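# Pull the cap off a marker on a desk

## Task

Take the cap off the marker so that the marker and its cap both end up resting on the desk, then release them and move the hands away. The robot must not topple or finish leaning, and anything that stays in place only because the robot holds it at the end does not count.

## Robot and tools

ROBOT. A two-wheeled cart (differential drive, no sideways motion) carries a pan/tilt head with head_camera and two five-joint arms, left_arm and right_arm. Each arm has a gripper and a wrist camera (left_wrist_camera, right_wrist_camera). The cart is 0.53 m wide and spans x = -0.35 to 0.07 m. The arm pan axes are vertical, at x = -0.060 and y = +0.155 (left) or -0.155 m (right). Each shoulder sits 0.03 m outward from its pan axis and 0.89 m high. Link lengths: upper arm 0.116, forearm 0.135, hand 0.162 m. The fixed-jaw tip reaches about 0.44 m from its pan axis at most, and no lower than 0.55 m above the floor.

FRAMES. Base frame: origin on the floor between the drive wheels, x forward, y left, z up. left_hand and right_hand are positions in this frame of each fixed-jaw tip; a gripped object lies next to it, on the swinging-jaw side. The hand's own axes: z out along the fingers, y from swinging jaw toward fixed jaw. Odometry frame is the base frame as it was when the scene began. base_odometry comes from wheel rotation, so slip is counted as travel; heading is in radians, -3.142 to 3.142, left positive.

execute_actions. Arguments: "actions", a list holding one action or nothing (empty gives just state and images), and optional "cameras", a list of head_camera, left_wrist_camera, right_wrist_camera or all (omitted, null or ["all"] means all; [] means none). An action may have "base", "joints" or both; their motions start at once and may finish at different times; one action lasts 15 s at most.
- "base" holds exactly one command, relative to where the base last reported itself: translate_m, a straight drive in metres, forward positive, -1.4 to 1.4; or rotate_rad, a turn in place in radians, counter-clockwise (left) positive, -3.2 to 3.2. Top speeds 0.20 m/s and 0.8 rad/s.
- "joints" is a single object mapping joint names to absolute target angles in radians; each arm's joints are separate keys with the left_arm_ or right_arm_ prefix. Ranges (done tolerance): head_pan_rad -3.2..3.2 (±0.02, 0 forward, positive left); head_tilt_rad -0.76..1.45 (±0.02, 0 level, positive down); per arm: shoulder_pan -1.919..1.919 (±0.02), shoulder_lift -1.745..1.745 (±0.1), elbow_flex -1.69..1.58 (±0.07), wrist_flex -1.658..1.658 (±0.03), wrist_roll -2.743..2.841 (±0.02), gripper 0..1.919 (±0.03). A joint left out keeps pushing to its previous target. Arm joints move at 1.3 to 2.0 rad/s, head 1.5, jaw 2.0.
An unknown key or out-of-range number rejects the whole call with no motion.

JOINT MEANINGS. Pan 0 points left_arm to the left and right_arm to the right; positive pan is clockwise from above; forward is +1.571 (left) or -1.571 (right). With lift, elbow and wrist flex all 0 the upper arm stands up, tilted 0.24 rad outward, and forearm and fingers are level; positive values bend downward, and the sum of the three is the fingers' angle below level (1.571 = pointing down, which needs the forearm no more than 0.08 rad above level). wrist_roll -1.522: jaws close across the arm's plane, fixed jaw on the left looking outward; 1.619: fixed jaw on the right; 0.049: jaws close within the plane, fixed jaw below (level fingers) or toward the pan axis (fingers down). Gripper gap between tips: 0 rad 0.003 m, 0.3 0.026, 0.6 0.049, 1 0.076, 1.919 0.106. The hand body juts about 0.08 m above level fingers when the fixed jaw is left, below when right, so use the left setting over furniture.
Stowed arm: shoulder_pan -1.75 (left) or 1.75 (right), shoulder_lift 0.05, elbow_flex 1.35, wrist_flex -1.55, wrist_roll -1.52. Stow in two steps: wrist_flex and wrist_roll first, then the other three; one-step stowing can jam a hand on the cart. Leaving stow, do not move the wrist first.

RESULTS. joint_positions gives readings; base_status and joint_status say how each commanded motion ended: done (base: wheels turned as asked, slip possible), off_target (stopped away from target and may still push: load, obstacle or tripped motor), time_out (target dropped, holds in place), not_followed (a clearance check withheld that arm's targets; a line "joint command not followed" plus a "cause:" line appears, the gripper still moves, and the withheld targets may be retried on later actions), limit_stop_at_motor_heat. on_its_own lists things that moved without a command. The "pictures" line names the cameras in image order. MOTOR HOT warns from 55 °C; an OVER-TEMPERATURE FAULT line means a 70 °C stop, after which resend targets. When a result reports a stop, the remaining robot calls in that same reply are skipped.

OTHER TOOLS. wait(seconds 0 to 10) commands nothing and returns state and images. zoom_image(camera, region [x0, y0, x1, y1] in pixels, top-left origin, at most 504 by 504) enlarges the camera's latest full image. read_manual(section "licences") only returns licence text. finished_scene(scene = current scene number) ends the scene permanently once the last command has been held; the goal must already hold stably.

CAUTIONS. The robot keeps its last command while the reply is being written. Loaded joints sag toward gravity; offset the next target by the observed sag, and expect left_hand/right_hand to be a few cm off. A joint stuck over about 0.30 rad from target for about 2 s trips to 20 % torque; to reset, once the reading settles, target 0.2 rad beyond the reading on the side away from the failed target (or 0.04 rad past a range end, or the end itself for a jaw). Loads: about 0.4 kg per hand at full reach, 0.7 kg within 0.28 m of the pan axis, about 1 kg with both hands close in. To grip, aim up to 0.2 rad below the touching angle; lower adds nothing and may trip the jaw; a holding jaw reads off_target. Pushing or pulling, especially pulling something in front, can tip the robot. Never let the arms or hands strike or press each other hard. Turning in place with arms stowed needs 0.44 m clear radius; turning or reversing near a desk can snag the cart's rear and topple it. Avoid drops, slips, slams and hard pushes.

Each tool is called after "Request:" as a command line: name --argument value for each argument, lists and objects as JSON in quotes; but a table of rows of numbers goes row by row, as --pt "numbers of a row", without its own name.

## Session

Request:
execute_actions --actions '[{"joints":{"head_tilt_rad":0.4}}]'

Scene clock: 1.07 s.
base_odometry: x=+0.000 y=+0.000 heading=+0.000 (m, m, rad; odometry frame)
base_status: not commanded
joint_positions: head_pan_rad=-0.032 head_tilt_rad=+0.393 left_arm_shoulder_pan_rad=-1.776 left_arm_shoulder_lift_rad=+0.076 left_arm_elbow_flex_rad=+1.337 left_arm_wrist_flex_rad=-1.583 left_arm_wrist_roll_rad=-1.528 left_arm_gripper_rad=+1.920 right_arm_shoulder_pan_rad=+1.763 right_arm_shoulder_lift_rad=+0.065 right_arm_elbow_flex_rad=+1.364 right_arm_wrist_flex_rad=-1.491 right_arm_wrist_roll_rad=-1.530 right_arm_gripper_rad=+1.920
joint_status: all done
left_hand: x=-0.3046 y=+0.0961 z=+0.8987 quat_wxyz=(-0.081, -0.641, -0.064, +0.760) (m; base frame)
right_hand: x=-0.3069 y=-0.1149 z=+0.8815 quat_wxyz=(-0.067, +0.681, -0.068, -0.726) (m; base frame)
pictures: head_camera, left_wrist_camera, right_wrist_camera
Images, in order (width x height): head_camera 644x476, left_wrist_camera 644x476, right_wrist_camera 644x476.

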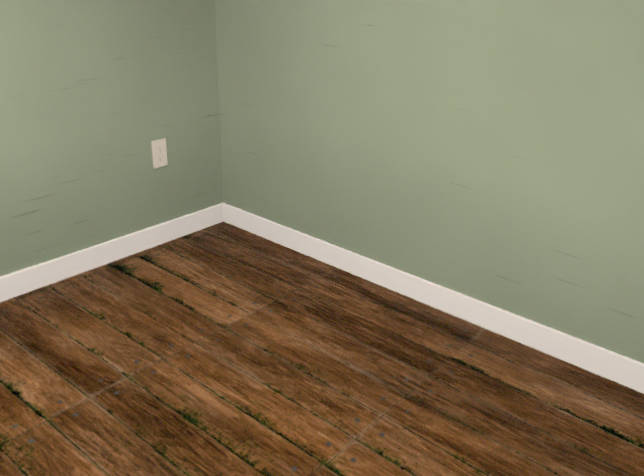

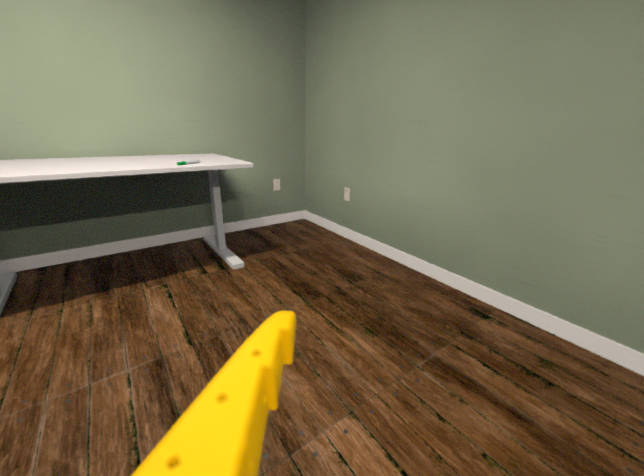

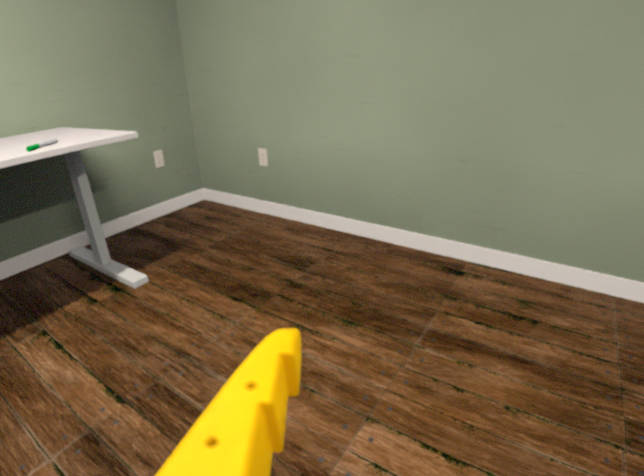

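Behind, toward the right.

Request:
execute_actions --actions '[{"base":{"rotate_rad":-2.6},"joints":{"head_tilt_rad":0.3}}]' --cameras '["head_camera"]'

Scene clock: 7.07 s.
base_odometry: x=-0.001 y=+0.000 heading=-2.599 (m, m, rad; odometry frame)
base_status: done
joint_positions: head_pan_rad=-0.032 head_tilt_rad=+0.313 left_arm_shoulder_pan_rad=-1.776 left_arm_shoulder_lift_rad=+0.076 left_arm_elbow_flex_rad=+1.337 left_arm_wrist_flex_rad=-1.583 left_arm_wrist_roll_rad=-1.528 left_arm_gripper_rad=+1.920 right_arm_shoulder_pan_rad=+1.763 right_arm_shoulder_lift_rad=+0.065 right_arm_elbow_flex_rad=+1.364 right_arm_wrist_flex_rad=-1.491 right_arm_wrist_roll_rad=-1.530 right_arm_gripper_rad=+1.920
joint_status: all done
left_hand: x=-0.3046 y=+0.0961 z=+0.8987 quat_wxyz=(-0.081, -0.641, -0.064, +0.760) (m; base frame)
right_hand: x=-0.3069 y=-0.1149 z=+0.8815 quat_wxyz=(-0.067, +0.681, -0.068, -0.726) (m; base frame)
pictures: head_camera
Images, in order (width x height): head_camera 644x476.

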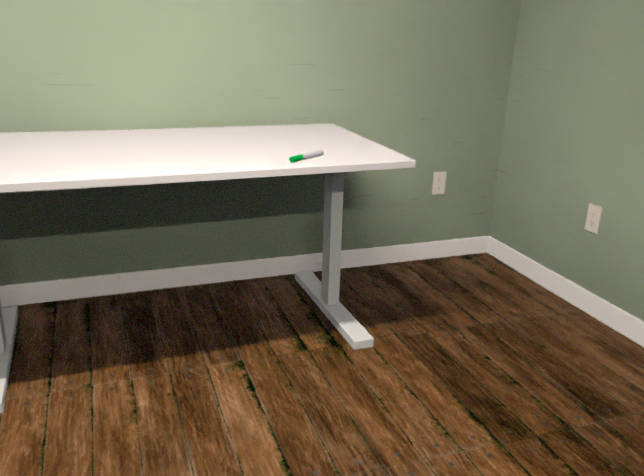

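Request:
execute_actions --actions '[{"base":{"translate_m":1.2},"joints":{"head_tilt_rad":0.6}}]' --cameras '["head_camera"]'

Scene clock: 17.80 s.
base_odometry: x=-1.029 y=-0.619 heading=-2.598 (m, m, rad; odometry frame)
base_status: done
joint_positions: head_pan_rad=-0.032 head_tilt_rad=+0.594 left_arm_shoulder_pan_rad=-1.776 left_arm_shoulder_lift_rad=+0.076 left_arm_elbow_flex_rad=+1.337 left_arm_wrist_flex_rad=-1.583 left_arm_wrist_roll_rad=-1.528 left_arm_gripper_rad=+1.920 right_arm_shoulder_pan_rad=+1.763 right_arm_shoulder_lift_rad=+0.065 right_arm_elbow_flex_rad=+1.364 right_arm_wrist_flex_rad=-1.491 right_arm_wrist_roll_rad=-1.530 right_arm_gripper_rad=+1.920
joint_status: all done
left_hand: x=-0.3046 y=+0.0961 z=+0.8987 quat_wxyz=(-0.081, -0.641, -0.064, +0.760) (m; base frame)
right_hand: x=-0.3069 y=-0.1149 z=+0.8815 quat_wxyz=(-0.067, +0.681, -0.068, -0.726) (m; base frame)
pictures: head_camera
Images, in order (width x height): head_camera 644x476.

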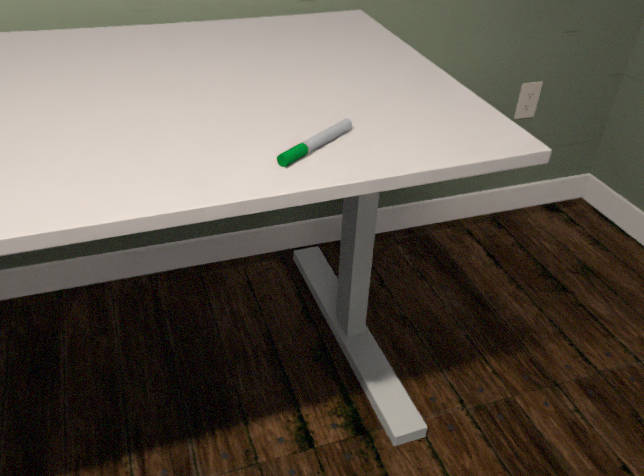

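Request:
execute_actions --actions '[{"base":{"rotate_rad":0.15},"joints":{"left_arm_shoulder_pan_rad":1.3,"right_arm_shoulder_pan_rad":-1.3,"left_arm_shoulder_lift_rad":-0.3,"right_arm_shoulder_lift_rad":-0.3,"left_arm_elbow_flex_rad":0.4,"right_arm_elbow_flex_rad":0.4}}]' --cameras '[]'

Request:
execute_actions --actions '[{"base":{"translate_m":0.5},"joints":{"head_tilt_rad":1.1}}]' --cameras '["head_camera"]'

Scene clock: 27.23 s.
base_odometry: x=-1.029 y=-0.619 heading=-2.448 (m, m, rad; odometry frame)
base_status: done
joint_positions: head_pan_rad=-0.032 head_tilt_rad=+0.594 left_arm_shoulder_pan_rad=+1.290 left_arm_shoulder_lift_rad=-0.272 left_arm_elbow_flex_rad=+0.435 left_arm_wrist_flex_rad=-1.583 left_arm_wrist_roll_rad=-1.528 left_arm_gripper_rad=+1.920 right_arm_shoulder_pan_rad=-1.288 right_arm_shoulder_lift_rad=-0.265 right_arm_elbow_flex_rad=+0.435 right_arm_wrist_flex_rad=-1.491 right_arm_wrist_roll_rad=-1.530 right_arm_gripper_rad=+1.920
joint_status: all done
left_hand: x=+0.1159 y=+0.2138 z=+1.1519 quat_wxyz=(+0.987, -0.010, +0.075, +0.142) (m; base frame)
right_hand: x=+0.1358 y=-0.2037 z=+1.1478 quat_wxyz=(+0.983, +0.018, +0.123, -0.136) (m; base frame)
pictures: none
No camera images: the call's "cameras" was empty. Leave "cameras" out to get every camera's image.

Scene clock: 30.67 s.
base_odometry: x=-1.413 y=-0.939 heading=-2.448 (m, m, rad; odometry frame)
base_status: done
joint_positions: head_pan_rad=-0.032 head_tilt_rad=+1.095 left_arm_shoulder_pan_rad=+1.290 left_arm_shoulder_lift_rad=-0.274 left_arm_elbow_flex_rad=+0.435 left_arm_wrist_flex_rad=-1.583 left_arm_wrist_roll_rad=-1.528 left_arm_gripper_rad=+1.920 right_arm_shoulder_pan_rad=-1.288 right_arm_shoulder_lift_rad=-0.268 right_arm_elbow_flex_rad=+0.433 right_arm_wrist_flex_rad=-1.491 right_arm_wrist_roll_rad=-1.530 right_arm_gripper_rad=+1.920
joint_status: all done
left_hand: x=+0.1156 y=+0.2136 z=+1.1522 quat_wxyz=(+0.987, -0.010, +0.074, +0.142) (m; base frame)
right_hand: x=+0.1348 y=-0.2035 z=+1.1486 quat_wxyz=(+0.983, +0.018, +0.121, -0.136) (m; base frame)
pictures: head_camera
Images, in order (width x height): head_camera 644x476.

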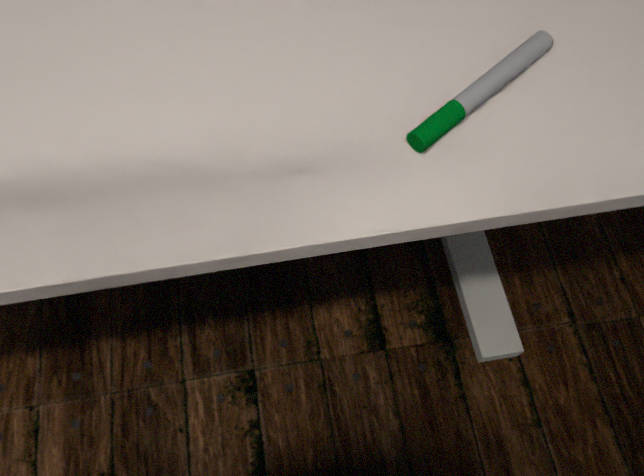

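Request:
execute_actions --actions '[{"base":{"translate_m":0.07},"joints":{"head_pan_rad":-0.2,"right_arm_shoulder_pan_rad":-1.44,"right_arm_shoulder_lift_rad":0.9,"right_arm_elbow_flex_rad":-0.85,"right_arm_wrist_flex_rad":1.0,"right_arm_wrist_roll_rad":0.9,"right_arm_gripper_rad":0.9}}]' --cameras '["head_camera","right_wrist_camera"]'

Scene clock: 39.03 s.
base_odometry: x=-1.467 y=-0.984 heading=-2.448 (m, m, rad; odometry frame)
base_status: done
joint_positions: head_pan_rad=-0.190 head_tilt_rad=+1.095 left_arm_shoulder_pan_rad=+1.290 left_arm_shoulder_lift_rad=-0.275 left_arm_elbow_flex_rad=+0.433 left_arm_wrist_flex_rad=-1.583 left_arm_wrist_roll_rad=-1.528 left_arm_gripper_rad=+1.920 right_arm_shoulder_pan_rad=-1.430 right_arm_shoulder_lift_rad=+0.927 right_arm_elbow_flex_rad=-0.812 right_arm_wrist_flex_rad=+0.997 right_arm_wrist_roll_rad=+0.893 right_arm_gripper_rad=+0.911
joint_status: all done
left_hand: x=+0.1150 y=+0.2135 z=+1.1527 quat_wxyz=(+0.987, -0.010, +0.072, +0.142) (m; base frame)
right_hand: x=+0.2742 y=-0.2088 z=+0.7828 quat_wxyz=(+0.066, -0.884, +0.409, -0.218) (m; base frame)
pictures: head_camera, right_wrist_camera
Images, in order (width x height): head_camera 644x476, right_wrist_camera 644x476.

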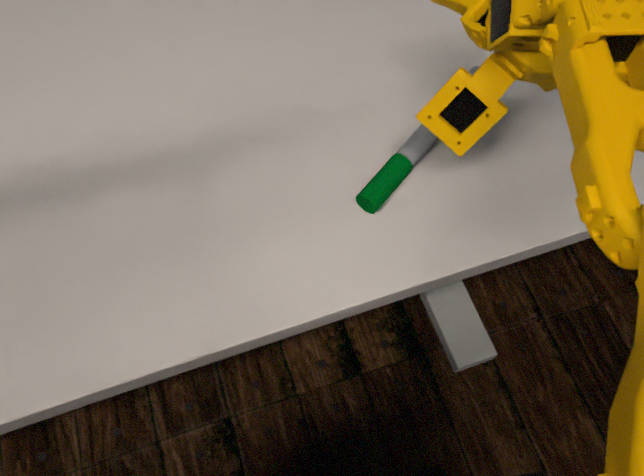

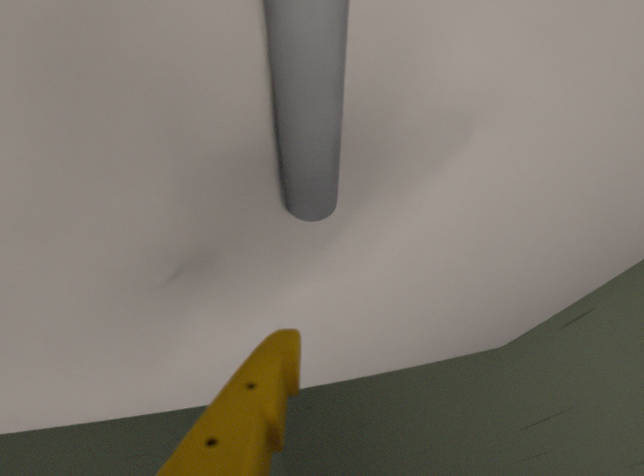

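Request:
execute_actions --actions '[{"joints":{"right_arm_shoulder_pan_rad":-1.51,"right_arm_shoulder_lift_rad":1.0,"right_arm_wrist_flex_rad":1.15,"right_arm_wrist_roll_rad":0.83}}]' --cameras '["head_camera","right_wrist_camera"]'

Scene clock: 45.73 s.
base_odometry: x=-1.467 y=-0.984 heading=-2.448 (m, m, rad; odometry frame)
base_status: not commanded
joint_positions: head_pan_rad=-0.190 head_tilt_rad=+1.095 left_arm_shoulder_pan_rad=+1.290 left_arm_shoulder_lift_rad=-0.275 left_arm_elbow_flex_rad=+0.433 left_arm_wrist_flex_rad=-1.583 left_arm_wrist_roll_rad=-1.528 left_arm_gripper_rad=+1.920 right_arm_shoulder_pan_rad=-1.499 right_arm_shoulder_lift_rad=+1.025 right_arm_elbow_flex_rad=-0.816 right_arm_wrist_flex_rad=+1.144 right_arm_wrist_roll_rad=+0.836 right_arm_gripper_rad=+0.911
joint_status: all done
left_hand: x=+0.1150 y=+0.2135 z=+1.1527 quat_wxyz=(+0.987, -0.010, +0.072, +0.142) (m; base frame)
right_hand: x=+0.2422 y=-0.1828 z=+0.7475 quat_wxyz=(+0.038, -0.905, +0.412, -0.101) (m; base frame)
pictures: head_camera, right_wrist_camera
Images, in order (width x height): head_camera 644x476, right_wrist_camera 644x476.

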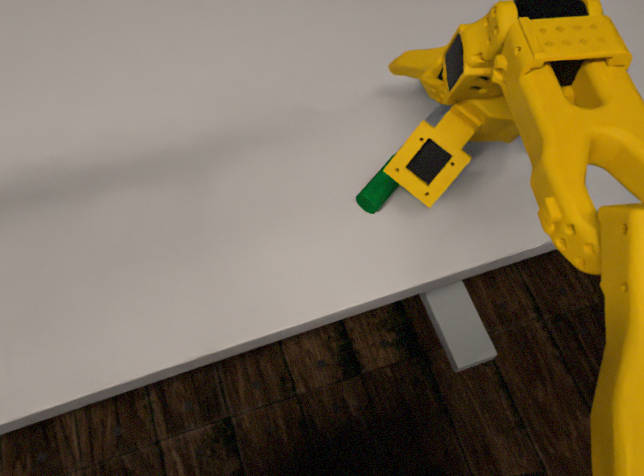

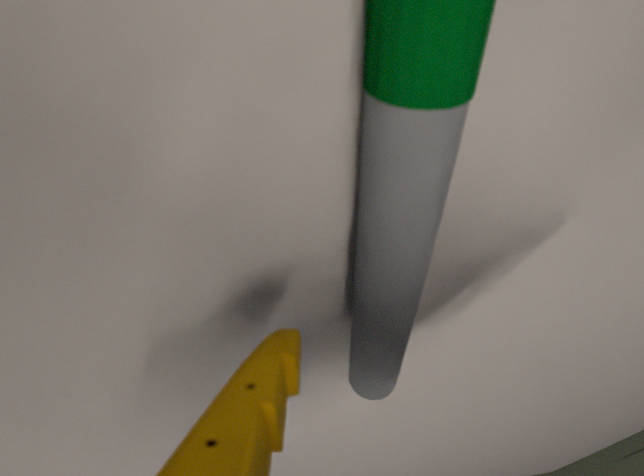

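Request:
execute_actions --actions '[{"joints":{"right_arm_shoulder_lift_rad":1.09,"right_arm_wrist_flex_rad":1.06}}]' --cameras '["right_wrist_camera"]'

Request:
execute_actions --actions '[{"joints":{"right_arm_gripper_rad":0.03,"head_pan_rad":0,"left_arm_shoulder_pan_rad":1.85,"left_arm_shoulder_lift_rad":0.6,"left_arm_elbow_flex_rad":-0.85,"left_arm_wrist_flex_rad":1.4,"left_arm_wrist_roll_rad":0.4,"left_arm_gripper_rad":0.7}}]' --cameras '["right_wrist_camera"]'

Request:
execute_actions --actions '[{"joints":{"right_arm_shoulder_lift_rad":0.95,"right_arm_wrist_flex_rad":1.15}}]' --cameras '[]'

Request:
execute_actions --actions '[{"joints":{"right_arm_shoulder_pan_rad":-1.9,"right_arm_wrist_roll_rad":-0.28}}]' --cameras '[]'

Request:
execute_actions --actions '[{"joints":{"right_arm_shoulder_lift_rad":1.08,"right_arm_wrist_flex_rad":1.0,"left_arm_shoulder_pan_rad":1.9,"left_arm_shoulder_lift_rad":0.85,"left_arm_wrist_flex_rad":1.2}}]'

Scene clock: 54.70 s.
base_odometry: x=-1.467 y=-0.984 heading=-2.448 (m, m, rad; odometry frame)
base_status: not commanded
joint_positions: head_pan_rad=-0.190 head_tilt_rad=+1.095 left_arm_shoulder_pan_rad=+1.290 left_arm_shoulder_lift_rad=-0.275 left_arm_elbow_flex_rad=+0.433 left_arm_wrist_flex_rad=-1.583 left_arm_wrist_roll_rad=-1.528 left_arm_gripper_rad=+1.920 right_arm_shoulder_pan_rad=-1.499 right_arm_shoulder_lift_rad=+1.114 right_arm_elbow_flex_rad=-0.817 right_arm_wrist_flex_rad=+1.069 right_arm_wrist_roll_rad=+0.836 right_arm_gripper_rad=+0.911
joint_status: all done
left_hand: x=+0.1150 y=+0.2135 z=+1.1527 quat_wxyz=(+0.987, -0.010, +0.072, +0.142) (m; base frame)
right_hand: x=+0.2404 y=-0.1827 z=+0.7257 quat_wxyz=(+0.036, -0.905, +0.413, -0.096) (m; base frame)
pictures: right_wrist_camera
Images, in order (width x height): right_wrist_camera 644x476.

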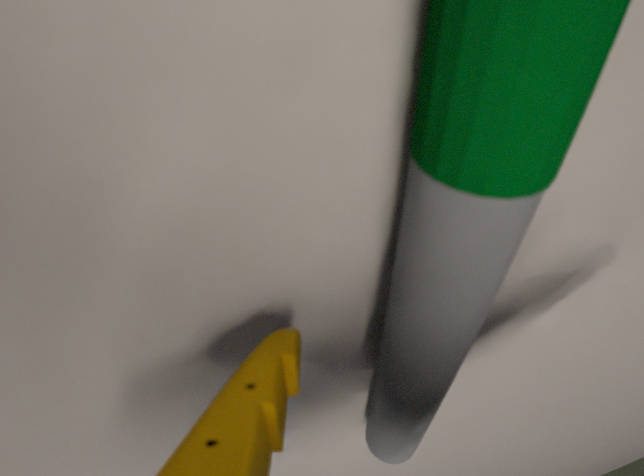

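Scene clock: 57.40 s.
base_odometry: x=-1.467 y=-0.984 heading=-2.448 (m, m, rad; odometry frame)
base_status: not commanded
joint_positions: head_pan_rad=-0.010 head_tilt_rad=+1.095 left_arm_shoulder_pan_rad=+1.839 left_arm_shoulder_lift_rad=+0.625 left_arm_elbow_flex_rad=-0.812 left_arm_wrist_flex_rad=+1.393 left_arm_wrist_roll_rad=+0.391 left_arm_gripper_rad=+0.711 right_arm_shoulder_pan_rad=-1.500 right_arm_shoulder_lift_rad=+1.111 right_arm_elbow_flex_rad=-0.837 right_arm_wrist_flex_rad=+1.066 right_arm_wrist_roll_rad=+0.836 right_arm_gripper_rad=+0.042
joint_status: all done
left_hand: x=+0.2293 y=+0.0722 z=+0.8465 quat_wxyz=(+0.084, -0.720, +0.669, -0.161) (m; base frame)
right_hand: x=+0.2452 y=-0.1826 z=+0.7298 quat_wxyz=(+0.040, -0.904, +0.411, -0.108) (m; base frame)
pictures: right_wrist_camera
Images, in order (width x height): right_wrist_camera 644x476.

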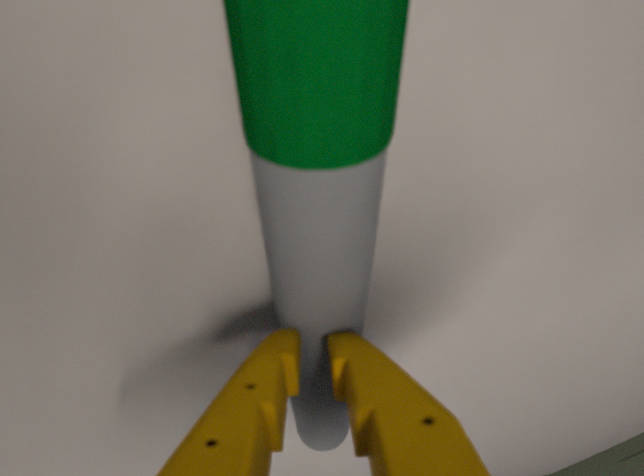

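Scene clock: 58.17 s.
base_odometry: x=-1.467 y=-0.984 heading=-2.448 (m, m, rad; odometry frame)
base_status: not commanded
joint_positions: head_pan_rad=-0.010 head_tilt_rad=+1.095 left_arm_shoulder_pan_rad=+1.839 left_arm_shoulder_lift_rad=+0.625 left_arm_elbow_flex_rad=-0.812 left_arm_wrist_flex_rad=+1.393 left_arm_wrist_roll_rad=+0.391 left_arm_gripper_rad=+0.711 right_arm_shoulder_pan_rad=-1.500 right_arm_shoulder_lift_rad=+1.018 right_arm_elbow_flex_rad=-0.837 right_arm_wrist_flex_rad=+1.146 right_arm_wrist_roll_rad=+0.836 right_arm_gripper_rad=+0.041
joint_status: all done
left_hand: x=+0.2293 y=+0.0722 z=+0.8465 quat_wxyz=(+0.084, -0.720, +0.669, -0.161) (m; base frame)
right_hand: x=+0.2469 y=-0.1827 z=+0.7531 quat_wxyz=(+0.043, -0.903, +0.411, -0.114) (m; base frame)
pictures: none
No camera images: the call's "cameras" was empty. Leave "cameras" out to get every camera's image.

Scene clock: 59.77 s.
base_odometry: x=-1.467 y=-0.984 heading=-2.448 (m, m, rad; odometry frame)
base_status: not commanded
joint_positions: head_pan_rad=-0.010 head_tilt_rad=+1.095 left_arm_shoulder_pan_rad=+1.839 left_arm_shoulder_lift_rad=+0.625 left_arm_elbow_flex_rad=-0.812 left_arm_wrist_flex_rad=+1.393 left_arm_wrist_roll_rad=+0.391 left_arm_gripper_rad=+0.711 right_arm_shoulder_pan_rad=-1.890 right_arm_shoulder_lift_rad=+1.018 right_arm_elbow_flex_rad=-0.837 right_arm_wrist_flex_rad=+1.146 right_arm_wrist_roll_rad=-0.273 right_arm_gripper_rad=+0.041
joint_status: all done
left_hand: x=+0.2293 y=+0.0722 z=+0.8465 quat_wxyz=(+0.084, -0.720, +0.669, -0.161) (m; base frame)
right_hand: x=+0.2299 y=-0.0570 z=+0.7526 quat_wxyz=(+0.109, -0.701, +0.703, -0.055) (m; base frame)
pictures: none
No camera images: the call's "cameras" was empty. Leave "cameras" out to get every camera's image.

Scene clock: 60.67 s.
base_odometry: x=-1.467 y=-0.984 heading=-2.448 (m, m, rad; odometry frame)
base_status: not commanded
joint_positions: head_pan_rad=-0.010 head_tilt_rad=+1.095 left_arm_shoulder_pan_rad=+1.884 left_arm_shoulder_lift_rad=+0.872 left_arm_elbow_flex_rad=-0.814 left_arm_wrist_flex_rad=+1.211 left_arm_wrist_roll_rad=+0.391 left_arm_gripper_rad=+0.711 right_arm_shoulder_pan_rad=-1.890 right_arm_shoulder_lift_rad=+1.105 right_arm_elbow_flex_rad=-0.837 right_arm_wrist_flex_rad=+1.011 right_arm_wrist_roll_rad=-0.273 right_arm_gripper_rad=+0.041
joint_status: all done
joint sent to its limit — the command would take left_arm_shoulder_pan_rad past its upper limit, so that joint was sent only as far as its limit.
left_hand: x=+0.2342 y=+0.0566 z=+0.7869 quat_wxyz=(+0.066, -0.709, +0.689, -0.135) (m; base frame)
right_hand: x=+0.2375 y=-0.0545 z=+0.7329 quat_wxyz=(+0.130, -0.699, +0.700, -0.065) (m; base frame)
pictures: head_camera, left_wrist_camera, right_wrist_camera
Images, in order (width x height): head_camera 644x476, left_wrist_camera 644x476, right_wrist_camera 644x476.

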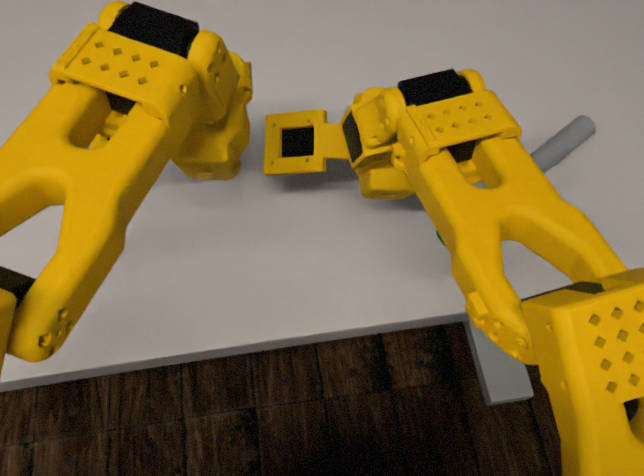

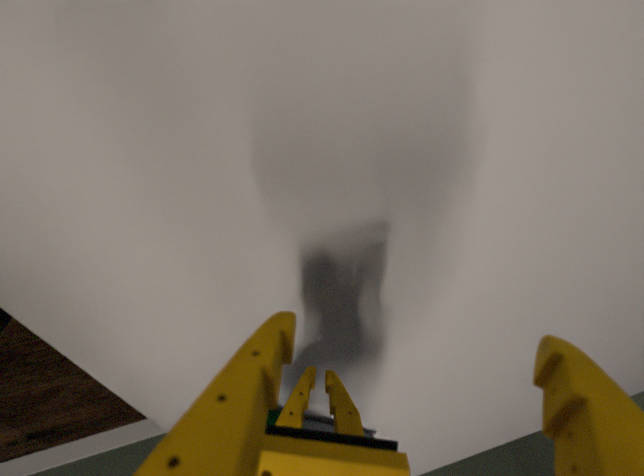

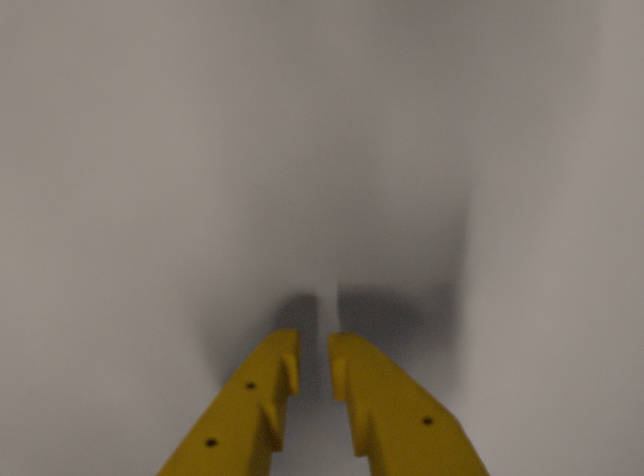

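Request:
execute_actions --actions '[{"joints":{"right_arm_shoulder_lift_rad":0.9,"right_arm_wrist_flex_rad":1.2,"right_arm_gripper_rad":0.9,"left_arm_shoulder_lift_rad":0.6}}]' --cameras '[]'

Request:
execute_actions --actions '[{"joints":{"right_arm_shoulder_pan_rad":-1.46,"right_arm_wrist_roll_rad":0.88}}]' --cameras '[]'

Request:
execute_actions --actions '[{"joints":{"right_arm_shoulder_lift_rad":1.15,"right_arm_wrist_flex_rad":0.97}}]' --cameras '["right_wrist_camera"]'

Scene clock: 66.33 s.
base_odometry: x=-1.467 y=-0.984 heading=-2.448 (m, m, rad; odometry frame)
base_status: not commanded
joint_positions: head_pan_rad=-0.010 head_tilt_rad=+1.095 left_arm_shoulder_pan_rad=+1.884 left_arm_shoulder_lift_rad=+0.654 left_arm_elbow_flex_rad=-0.814 left_arm_wrist_flex_rad=+1.211 left_arm_wrist_roll_rad=+0.391 left_arm_gripper_rad=+0.711 right_arm_shoulder_pan_rad=-1.890 right_arm_shoulder_lift_rad=+0.969 right_arm_elbow_flex_rad=-0.837 right_arm_wrist_flex_rad=+1.195 right_arm_wrist_roll_rad=-0.273 right_arm_gripper_rad=+0.888
joint_status: all done
left_hand: x=+0.2500 y=+0.0515 z=+0.8499 quat_wxyz=(+0.114, -0.693, +0.673, -0.230) (m; base frame)
right_hand: x=+0.2289 y=-0.0574 z=+0.7646 quat_wxyz=(+0.109, -0.701, +0.703, -0.055) (m; base frame)
pictures: none
No camera images: the call's "cameras" was empty. Leave "cameras" out to get every camera's image.

Scene clock: 68.00 s.
base_odometry: x=-1.467 y=-0.984 heading=-2.448 (m, m, rad; odometry frame)
base_status: not commanded
joint_positions: head_pan_rad=-0.010 head_tilt_rad=+1.095 left_arm_shoulder_pan_rad=+1.884 left_arm_shoulder_lift_rad=+0.654 left_arm_elbow_flex_rad=-0.814 left_arm_wrist_flex_rad=+1.211 left_arm_wrist_roll_rad=+0.391 left_arm_gripper_rad=+0.711 right_arm_shoulder_pan_rad=-1.471 right_arm_shoulder_lift_rad=+0.969 right_arm_elbow_flex_rad=-0.837 right_arm_wrist_flex_rad=+1.195 right_arm_wrist_roll_rad=+0.873 right_arm_gripper_rad=+0.889
joint_status: all done
left_hand: x=+0.2500 y=+0.0515 z=+0.8499 quat_wxyz=(+0.114, -0.693, +0.673, -0.230) (m; base frame)
right_hand: x=+0.2451 y=-0.1917 z=+0.7652 quat_wxyz=(+0.039, -0.905, +0.407, -0.116) (m; base frame)
pictures: none
No camera images: the call's "cameras" was empty. Leave "cameras" out to get every camera's image.

Scene clock: 68.93 s.
base_odometry: x=-1.467 y=-0.984 heading=-2.448 (m, m, rad; odometry frame)
base_status: not commanded
joint_positions: head_pan_rad=-0.010 head_tilt_rad=+1.095 left_arm_shoulder_pan_rad=+1.884 left_arm_shoulder_lift_rad=+0.654 left_arm_elbow_flex_rad=-0.814 left_arm_wrist_flex_rad=+1.211 left_arm_wrist_roll_rad=+0.391 left_arm_gripper_rad=+0.711 right_arm_shoulder_pan_rad=-1.471 right_arm_shoulder_lift_rad=+1.173 right_arm_elbow_flex_rad=-0.837 right_arm_wrist_flex_rad=+0.980 right_arm_wrist_roll_rad=+0.873 right_arm_gripper_rad=+0.889
joint_status: all done
left_hand: x=+0.2500 y=+0.0515 z=+0.8499 quat_wxyz=(+0.114, -0.693, +0.673, -0.230) (m; base frame)
right_hand: x=+0.2475 y=-0.1920 z=+0.7157 quat_wxyz=(+0.040, -0.904, +0.407, -0.121) (m; base frame)
pictures: right_wrist_camera
Images, in order (width x height): right_wrist_camera 644x476.

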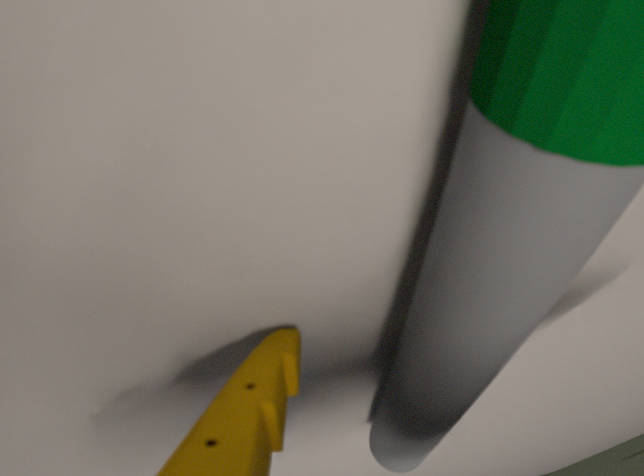

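Request:
execute_actions --actions '[{"joints":{"right_arm_gripper_rad":0.03,"right_arm_shoulder_lift_rad":1.18}}]' --cameras '["right_wrist_camera"]'

Request:
execute_actions --actions '[{"joints":{"right_arm_shoulder_lift_rad":0.95,"right_arm_wrist_flex_rad":1.15}}]' --cameras '[]'

Request:
execute_actions --actions '[{"joints":{"right_arm_shoulder_pan_rad":-1.9,"right_arm_wrist_roll_rad":-0.28}}]' --cameras '[]'

Request:
execute_actions --actions '[{"joints":{"right_arm_shoulder_lift_rad":1.08,"right_arm_wrist_flex_rad":1.0,"left_arm_shoulder_lift_rad":0.85}}]'

Scene clock: 75.50 s.
base_odometry: x=-1.467 y=-0.984 heading=-2.448 (m, m, rad; odometry frame)
base_status: not commanded
joint_positions: head_pan_rad=-0.010 head_tilt_rad=+1.095 left_arm_shoulder_pan_rad=+1.884 left_arm_shoulder_lift_rad=+0.654 left_arm_elbow_flex_rad=-0.814 left_arm_wrist_flex_rad=+1.211 left_arm_wrist_roll_rad=+0.391 left_arm_gripper_rad=+0.711 right_arm_shoulder_pan_rad=-1.471 right_arm_shoulder_lift_rad=+1.180 right_arm_elbow_flex_rad=-0.839 right_arm_wrist_flex_rad=+0.975 right_arm_wrist_roll_rad=+0.873 right_arm_gripper_rad=+0.206
joint_status: right_arm_gripper_rad off_target (ended at +0.206, target +0.030); the others done
left_hand: x=+0.2500 y=+0.0515 z=+0.8499 quat_wxyz=(+0.114, -0.693, +0.673, -0.230) (m; base frame)
right_hand: x=+0.2471 y=-0.1919 z=+0.7140 quat_wxyz=(+0.040, -0.905, +0.407, -0.120) (m; base frame)
pictures: right_wrist_camera
Images, in order (width x height): right_wrist_camera 644x476.

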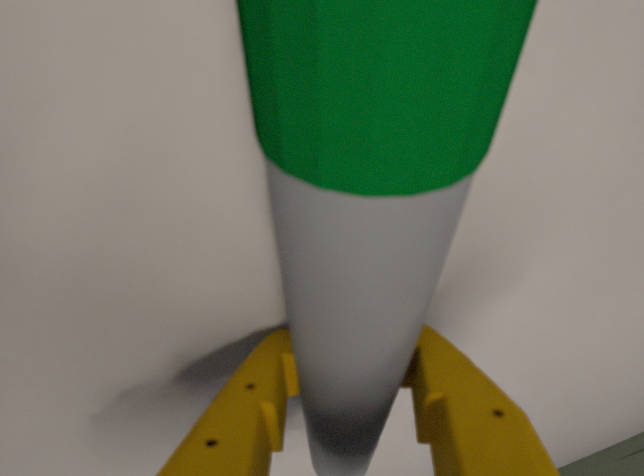

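Scene clock: 76.37 s.
base_odometry: x=-1.467 y=-0.984 heading=-2.448 (m, m, rad; odometry frame)
base_status: not commanded
joint_positions: head_pan_rad=-0.010 head_tilt_rad=+1.095 left_arm_shoulder_pan_rad=+1.884 left_arm_shoulder_lift_rad=+0.654 left_arm_elbow_flex_rad=-0.814 left_arm_wrist_flex_rad=+1.211 left_arm_wrist_roll_rad=+0.391 left_arm_gripper_rad=+0.711 right_arm_shoulder_pan_rad=-1.471 right_arm_shoulder_lift_rad=+1.021 right_arm_elbow_flex_rad=-0.840 right_arm_wrist_flex_rad=+1.146 right_arm_wrist_roll_rad=+0.873 right_arm_gripper_rad=+0.206
joint_status: all done
left_hand: x=+0.2500 y=+0.0515 z=+0.8499 quat_wxyz=(+0.114, -0.693, +0.673, -0.230) (m; base frame)
right_hand: x=+0.2463 y=-0.1918 z=+0.7529 quat_wxyz=(+0.039, -0.905, +0.407, -0.116) (m; base frame)
pictures: none
No camera images: the call's "cameras" was empty. Leave "cameras" out to get every camera's image.

Scene clock: 78.03 s.
base_odometry: x=-1.467 y=-0.984 heading=-2.448 (m, m, rad; odometry frame)
base_status: not commanded
joint_positions: head_pan_rad=-0.010 head_tilt_rad=+1.095 left_arm_shoulder_pan_rad=+1.884 left_arm_shoulder_lift_rad=+0.654 left_arm_elbow_flex_rad=-0.814 left_arm_wrist_flex_rad=+1.211 left_arm_wrist_roll_rad=+0.391 left_arm_gripper_rad=+0.711 right_arm_shoulder_pan_rad=-1.890 right_arm_shoulder_lift_rad=+1.021 right_arm_elbow_flex_rad=-0.840 right_arm_wrist_flex_rad=+1.146 right_arm_wrist_roll_rad=-0.273 right_arm_gripper_rad=+0.206
joint_status: all done
left_hand: x=+0.2500 y=+0.0515 z=+0.8499 quat_wxyz=(+0.114, -0.693, +0.673, -0.230) (m; base frame)
right_hand: x=+0.2301 y=-0.0570 z=+0.7523 quat_wxyz=(+0.109, -0.701, +0.703, -0.055) (m; base frame)
pictures: none
No camera images: the call's "cameras" was empty. Leave "cameras" out to get every camera's image.

Scene clock: 78.90 s.
base_odometry: x=-1.467 y=-0.984 heading=-2.448 (m, m, rad; odometry frame)
base_status: not commanded
joint_positions: head_pan_rad=-0.010 head_tilt_rad=+1.095 left_arm_shoulder_pan_rad=+1.884 left_arm_shoulder_lift_rad=+0.874 left_arm_elbow_flex_rad=-0.815 left_arm_wrist_flex_rad=+1.211 left_arm_wrist_roll_rad=+0.391 left_arm_gripper_rad=+0.711 right_arm_shoulder_pan_rad=-1.890 right_arm_shoulder_lift_rad=+1.104 right_arm_elbow_flex_rad=-0.840 right_arm_wrist_flex_rad=+1.012 right_arm_wrist_roll_rad=-0.273 right_arm_gripper_rad=+0.206
joint_status: all done
left_hand: x=+0.2343 y=+0.0565 z=+0.7867 quat_wxyz=(+0.066, -0.709, +0.689, -0.135) (m; base frame)
right_hand: x=+0.2380 y=-0.0544 z=+0.7338 quat_wxyz=(+0.131, -0.699, +0.700, -0.066) (m; base frame)
pictures: head_camera, left_wrist_camera, right_wrist_camera
Images, in order (width x height): head_camera 644x476, left_wrist_camera 644x476, right_wrist_camera 644x476.

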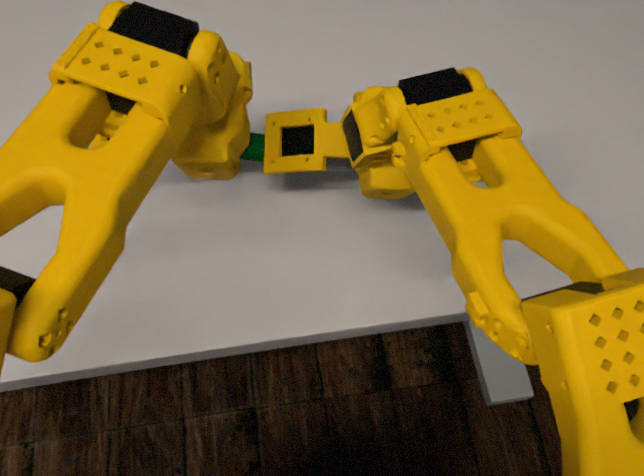

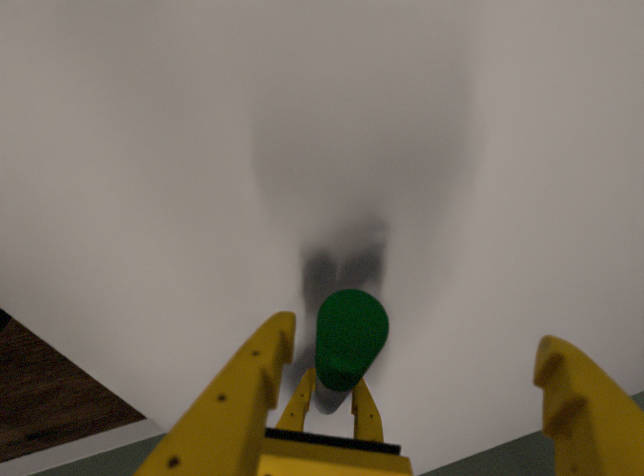

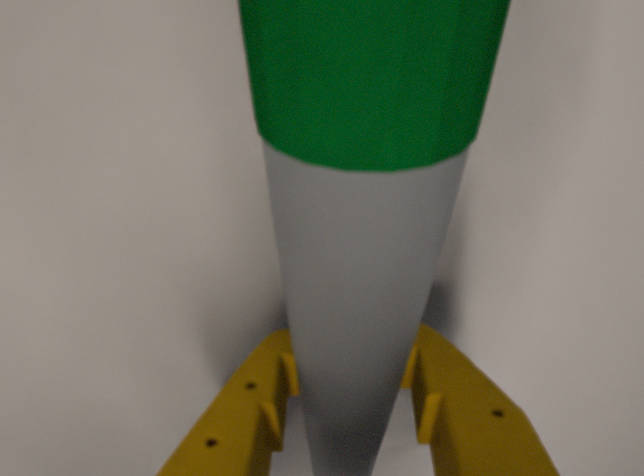

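Request:
execute_actions --actions '[{"joints":{"right_arm_shoulder_lift_rad":1.16,"right_arm_wrist_flex_rad":0.95,"left_arm_shoulder_lift_rad":0.6}}]' --cameras '[]'

Request:
execute_actions --actions '[{"joints":{"right_arm_gripper_rad":0.8}}]' --cameras '[]'

Request:
execute_actions --actions '[{"joints":{"right_arm_shoulder_lift_rad":0.95,"right_arm_wrist_flex_rad":1.2}}]' --cameras '[]'

Request:
execute_actions --actions '[{"joints":{"right_arm_shoulder_pan_rad":-1.75,"right_arm_wrist_roll_rad":-0.13,"right_arm_wrist_flex_rad":1.3}}]' --cameras '[]'

Request:
execute_actions --actions '[{"joints":{"right_arm_shoulder_lift_rad":1.15,"right_arm_wrist_flex_rad":1.08}}]' --cameras '["head_camera","right_wrist_camera"]'

Scene clock: 87.10 s.
base_odometry: x=-1.467 y=-0.984 heading=-2.448 (m, m, rad; odometry frame)
base_status: not commanded
joint_positions: head_pan_rad=-0.010 head_tilt_rad=+1.095 left_arm_shoulder_pan_rad=+1.884 left_arm_shoulder_lift_rad=+0.653 left_arm_elbow_flex_rad=-0.815 left_arm_wrist_flex_rad=+1.211 left_arm_wrist_roll_rad=+0.391 left_arm_gripper_rad=+0.711 right_arm_shoulder_pan_rad=-1.890 right_arm_shoulder_lift_rad=+1.176 right_arm_elbow_flex_rad=-0.840 right_arm_wrist_flex_rad=+0.959 right_arm_wrist_roll_rad=-0.273 right_arm_gripper_rad=+0.206
joint_status: all done
left_hand: x=+0.2502 y=+0.0514 z=+0.8506 quat_wxyz=(+0.114, -0.693, +0.673, -0.232) (m; base frame)
right_hand: x=+0.2344 y=-0.0556 z=+0.7155 quat_wxyz=(+0.123, -0.700, +0.701, -0.062) (m; base frame)
pictures: none
No camera images: the call's "cameras" was empty. Leave "cameras" out to get every camera's image.

Scene clock: 88.03 s.
base_odometry: x=-1.467 y=-0.984 heading=-2.448 (m, m, rad; odometry frame)
base_status: not commanded
joint_positions: head_pan_rad=-0.010 head_tilt_rad=+1.095 left_arm_shoulder_pan_rad=+1.884 left_arm_shoulder_lift_rad=+0.653 left_arm_elbow_flex_rad=-0.815 left_arm_wrist_flex_rad=+1.211 left_arm_wrist_roll_rad=+0.391 left_arm_gripper_rad=+0.711 right_arm_shoulder_pan_rad=-1.890 right_arm_shoulder_lift_rad=+1.176 right_arm_elbow_flex_rad=-0.840 right_arm_wrist_flex_rad=+0.959 right_arm_wrist_roll_rad=-0.273 right_arm_gripper_rad=+0.788
joint_status: all done
left_hand: x=+0.2502 y=+0.0514 z=+0.8506 quat_wxyz=(+0.114, -0.693, +0.673, -0.232) (m; base frame)
right_hand: x=+0.2344 y=-0.0556 z=+0.7155 quat_wxyz=(+0.123, -0.700, +0.701, -0.062) (m; base frame)
pictures: none
No camera images: the call's "cameras" was empty. Leave "cameras" out to get every camera's image.

Scene clock: 88.97 s.
base_odometry: x=-1.467 y=-0.984 heading=-2.448 (m, m, rad; odometry frame)
base_status: not commanded
joint_positions: head_pan_rad=-0.010 head_tilt_rad=+1.095 left_arm_shoulder_pan_rad=+1.884 left_arm_shoulder_lift_rad=+0.653 left_arm_elbow_flex_rad=-0.815 left_arm_wrist_flex_rad=+1.211 left_arm_wrist_roll_rad=+0.391 left_arm_gripper_rad=+0.711 right_arm_shoulder_pan_rad=-1.890 right_arm_shoulder_lift_rad=+1.018 right_arm_elbow_flex_rad=-0.840 right_arm_wrist_flex_rad=+1.195 right_arm_wrist_roll_rad=-0.273 right_arm_gripper_rad=+0.789
joint_status: all done
left_hand: x=+0.2502 y=+0.0514 z=+0.8506 quat_wxyz=(+0.114, -0.693, +0.673, -0.232) (m; base frame)
right_hand: x=+0.2231 y=-0.0593 z=+0.7517 quat_wxyz=(+0.089, -0.703, +0.704, -0.044) (m; base frame)
pictures: none
No camera images: the call's "cameras" was empty. Leave "cameras" out to get every camera's image.

Scene clock: 89.80 s.
base_odometry: x=-1.467 y=-0.984 heading=-2.448 (m, m, rad; odometry frame)
base_status: not commanded
joint_positions: head_pan_rad=-0.010 head_tilt_rad=+1.095 left_arm_shoulder_pan_rad=+1.884 left_arm_shoulder_lift_rad=+0.653 left_arm_elbow_flex_rad=-0.815 left_arm_wrist_flex_rad=+1.211 left_arm_wrist_roll_rad=+0.391 left_arm_gripper_rad=+0.711 right_arm_shoulder_pan_rad=-1.761 right_arm_shoulder_lift_rad=+1.018 right_arm_elbow_flex_rad=-0.840 right_arm_wrist_flex_rad=+1.295 right_arm_wrist_roll_rad=-0.138 right_arm_gripper_rad=+0.789
joint_status: all done
left_hand: x=+0.2502 y=+0.0514 z=+0.8506 quat_wxyz=(+0.114, -0.693, +0.673, -0.232) (m; base frame)
right_hand: x=+0.2174 y=-0.1005 z=+0.7501 quat_wxyz=(+0.041, -0.708, +0.705, -0.028) (m; base frame)
pictures: none
No camera images: the call's "cameras" was empty. Leave "cameras" out to get every camera's image.

Scene clock: 90.70 s.
base_odometry: x=-1.467 y=-0.984 heading=-2.448 (m, m, rad; odometry frame)
base_status: not commanded
joint_positions: head_pan_rad=-0.010 head_tilt_rad=+1.095 left_arm_shoulder_pan_rad=+1.884 left_arm_shoulder_lift_rad=+0.653 left_arm_elbow_flex_rad=-0.815 left_arm_wrist_flex_rad=+1.211 left_arm_wrist_roll_rad=+0.391 left_arm_gripper_rad=+0.711 right_arm_shoulder_pan_rad=-1.761 right_arm_shoulder_lift_rad=+1.159 right_arm_elbow_flex_rad=-0.840 right_arm_wrist_flex_rad=+1.091 right_arm_wrist_roll_rad=-0.138 right_arm_gripper_rad=+0.789
joint_status: all done
left_hand: x=+0.2502 y=+0.0514 z=+0.8506 quat_wxyz=(+0.114, -0.693, +0.673, -0.232) (m; base frame)
right_hand: x=+0.2272 y=-0.0987 z=+0.7164 quat_wxyz=(+0.067, -0.706, +0.703, -0.045) (m; base frame)
pictures: head_camera, right_wrist_camera
Images, in order (width x height): head_camera 644x476, right_wrist_camera 644x476.

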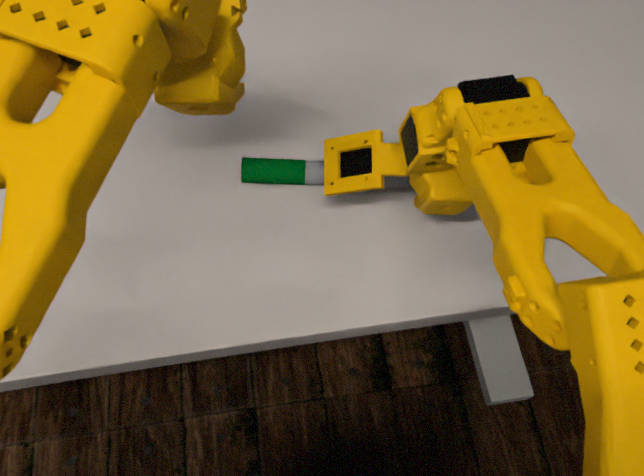

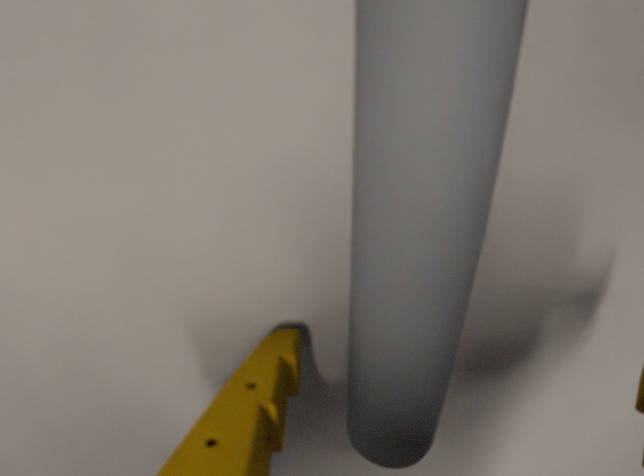

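Request:
execute_actions --actions '[{"joints":{"right_arm_gripper_rad":0.03}}]' --cameras '[]'

Request:
execute_actions --actions '[{"joints":{"right_arm_shoulder_lift_rad":1.02,"right_arm_wrist_flex_rad":1.15}}]' --cameras '[]'

Request:
execute_actions --actions '[{"joints":{"right_arm_shoulder_pan_rad":-1.9,"right_arm_wrist_roll_rad":-0.28}}]' --cameras '[]'

Request:
execute_actions --actions '[{"joints":{"right_arm_shoulder_lift_rad":1.13,"right_arm_wrist_flex_rad":1.0,"left_arm_shoulder_lift_rad":0.85}}]' --cameras '["head_camera","left_wrist_camera"]'

Scene clock: 96.50 s.
base_odometry: x=-1.467 y=-0.984 heading=-2.448 (m, m, rad; odometry frame)
base_status: not commanded
joint_positions: head_pan_rad=-0.010 head_tilt_rad=+1.095 left_arm_shoulder_pan_rad=+1.884 left_arm_shoulder_lift_rad=+0.653 left_arm_elbow_flex_rad=-0.815 left_arm_wrist_flex_rad=+1.211 left_arm_wrist_roll_rad=+0.391 left_arm_gripper_rad=+0.711 right_arm_shoulder_pan_rad=-1.761 right_arm_shoulder_lift_rad=+1.159 right_arm_elbow_flex_rad=-0.840 right_arm_wrist_flex_rad=+1.089 right_arm_wrist_roll_rad=-0.138 right_arm_gripper_rad=+0.207
joint_status: right_arm_gripper_rad off_target (ended at +0.207, target +0.030)
left_hand: x=+0.2502 y=+0.0514 z=+0.8506 quat_wxyz=(+0.114, -0.693, +0.673, -0.232) (m; base frame)
right_hand: x=+0.2274 y=-0.0986 z=+0.7164 quat_wxyz=(+0.067, -0.706, +0.703, -0.046) (m; base frame)
pictures: none
No camera images: the call's "cameras" was empty. Leave "cameras" out to get every camera's image.

Scene clock: 97.27 s.
base_odometry: x=-1.467 y=-0.984 heading=-2.448 (m, m, rad; odometry frame)
base_status: not commanded
joint_positions: head_pan_rad=-0.010 head_tilt_rad=+1.095 left_arm_shoulder_pan_rad=+1.884 left_arm_shoulder_lift_rad=+0.653 left_arm_elbow_flex_rad=-0.815 left_arm_wrist_flex_rad=+1.211 left_arm_wrist_roll_rad=+0.391 left_arm_gripper_rad=+0.711 right_arm_shoulder_pan_rad=-1.761 right_arm_shoulder_lift_rad=+1.094 right_arm_elbow_flex_rad=-0.840 right_arm_wrist_flex_rad=+1.144 right_arm_wrist_roll_rad=-0.138 right_arm_gripper_rad=+0.207
joint_status: all done
left_hand: x=+0.2502 y=+0.0514 z=+0.8506 quat_wxyz=(+0.114, -0.693, +0.673, -0.232) (m; base frame)
right_hand: x=+0.2295 y=-0.0982 z=+0.7324 quat_wxyz=(+0.071, -0.706, +0.703, -0.048) (m; base frame)
pictures: none
No camera images: the call's "cameras" was empty. Leave "cameras" out to get every camera's image.

Scene clock: 98.10 s.
base_odometry: x=-1.467 y=-0.984 heading=-2.448 (m, m, rad; odometry frame)
base_status: not commanded
joint_positions: head_pan_rad=-0.010 head_tilt_rad=+1.095 left_arm_shoulder_pan_rad=+1.884 left_arm_shoulder_lift_rad=+0.653 left_arm_elbow_flex_rad=-0.815 left_arm_wrist_flex_rad=+1.211 left_arm_wrist_roll_rad=+0.391 left_arm_gripper_rad=+0.711 right_arm_shoulder_pan_rad=-1.890 right_arm_shoulder_lift_rad=+1.094 right_arm_elbow_flex_rad=-0.840 right_arm_wrist_flex_rad=+1.146 right_arm_wrist_roll_rad=-0.273 right_arm_gripper_rad=+0.207
joint_status: all done
left_hand: x=+0.2502 y=+0.0514 z=+0.8506 quat_wxyz=(+0.114, -0.693, +0.673, -0.232) (m; base frame)
right_hand: x=+0.2194 y=-0.0605 z=+0.7324 quat_wxyz=(+0.076, -0.704, +0.705, -0.038) (m; base frame)
pictures: none
No camera images: the call's "cameras" was empty. Leave "cameras" out to get every camera's image.

Scene clock: 98.97 s.
base_odometry: x=-1.467 y=-0.984 heading=-2.448 (m, m, rad; odometry frame)
base_status: not commanded
joint_positions: head_pan_rad=-0.010 head_tilt_rad=+1.095 left_arm_shoulder_pan_rad=+1.884 left_arm_shoulder_lift_rad=+0.874 left_arm_elbow_flex_rad=-0.815 left_arm_wrist_flex_rad=+1.211 left_arm_wrist_roll_rad=+0.391 left_arm_gripper_rad=+0.711 right_arm_shoulder_pan_rad=-1.890 right_arm_shoulder_lift_rad=+1.159 right_arm_elbow_flex_rad=-0.840 right_arm_wrist_flex_rad=+1.011 right_arm_wrist_roll_rad=-0.273 right_arm_gripper_rad=+0.207
joint_status: all done
left_hand: x=+0.2343 y=+0.0565 z=+0.7867 quat_wxyz=(+0.066, -0.709, +0.689, -0.135) (m; base frame)
right_hand: x=+0.2295 y=-0.0572 z=+0.7184 quat_wxyz=(+0.108, -0.701, +0.703, -0.054) (m; base frame)
pictures: head_camera, left_wrist_camera
Images, in order (width x height): head_camera 644x476, left_wrist_camera 644x476.

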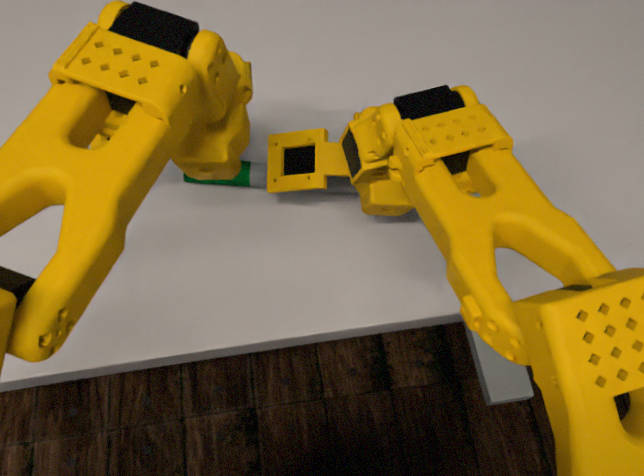

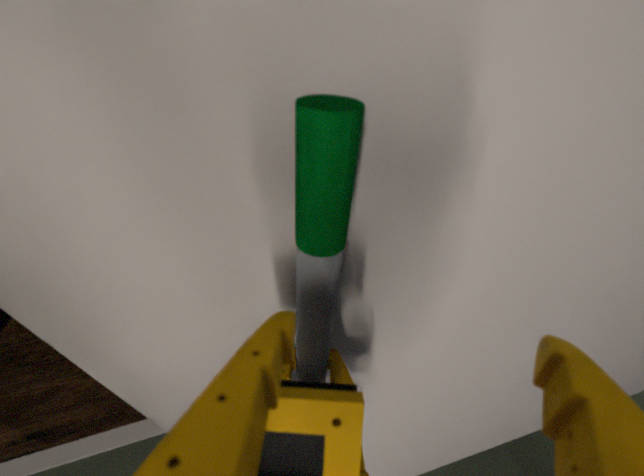

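Request:
execute_actions --actions '[{"joints":{"left_arm_shoulder_lift_rad":1.13,"left_arm_wrist_flex_rad":1.05}}]' --cameras '["left_wrist_camera"]'

Scene clock: 104.27 s.
base_odometry: x=-1.467 y=-0.984 heading=-2.448 (m, m, rad; odometry frame)
base_status: not commanded
joint_positions: head_pan_rad=-0.010 head_tilt_rad=+1.095 left_arm_shoulder_pan_rad=+1.884 left_arm_shoulder_lift_rad=+1.116 left_arm_elbow_flex_rad=-0.845 left_arm_wrist_flex_rad=+1.061 left_arm_wrist_roll_rad=+0.391 left_arm_gripper_rad=+0.711 right_arm_shoulder_pan_rad=-1.890 right_arm_shoulder_lift_rad=+1.159 right_arm_elbow_flex_rad=-0.840 right_arm_wrist_flex_rad=+1.011 right_arm_wrist_roll_rad=-0.273 right_arm_gripper_rad=+0.207
joint_status: all done
left_hand: x=+0.2302 y=+0.0579 z=+0.7294 quat_wxyz=(+0.053, -0.712, +0.692, -0.107) (m; base frame)
right_hand: x=+0.2295 y=-0.0572 z=+0.7184 quat_wxyz=(+0.108, -0.701, +0.703, -0.054) (m; base frame)
pictures: left_wrist_camera
Images, in order (width x height): left_wrist_camera 644x476.

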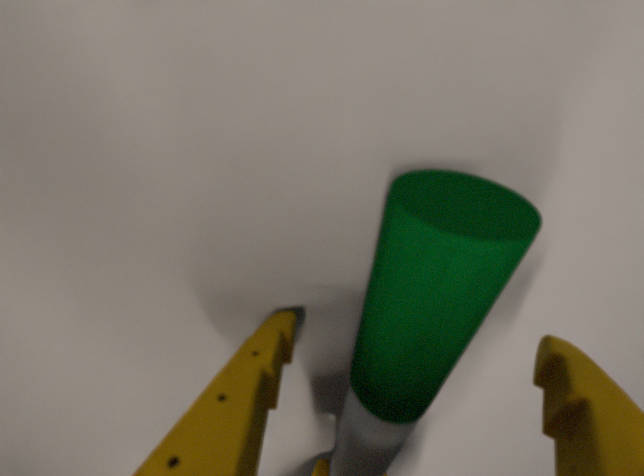

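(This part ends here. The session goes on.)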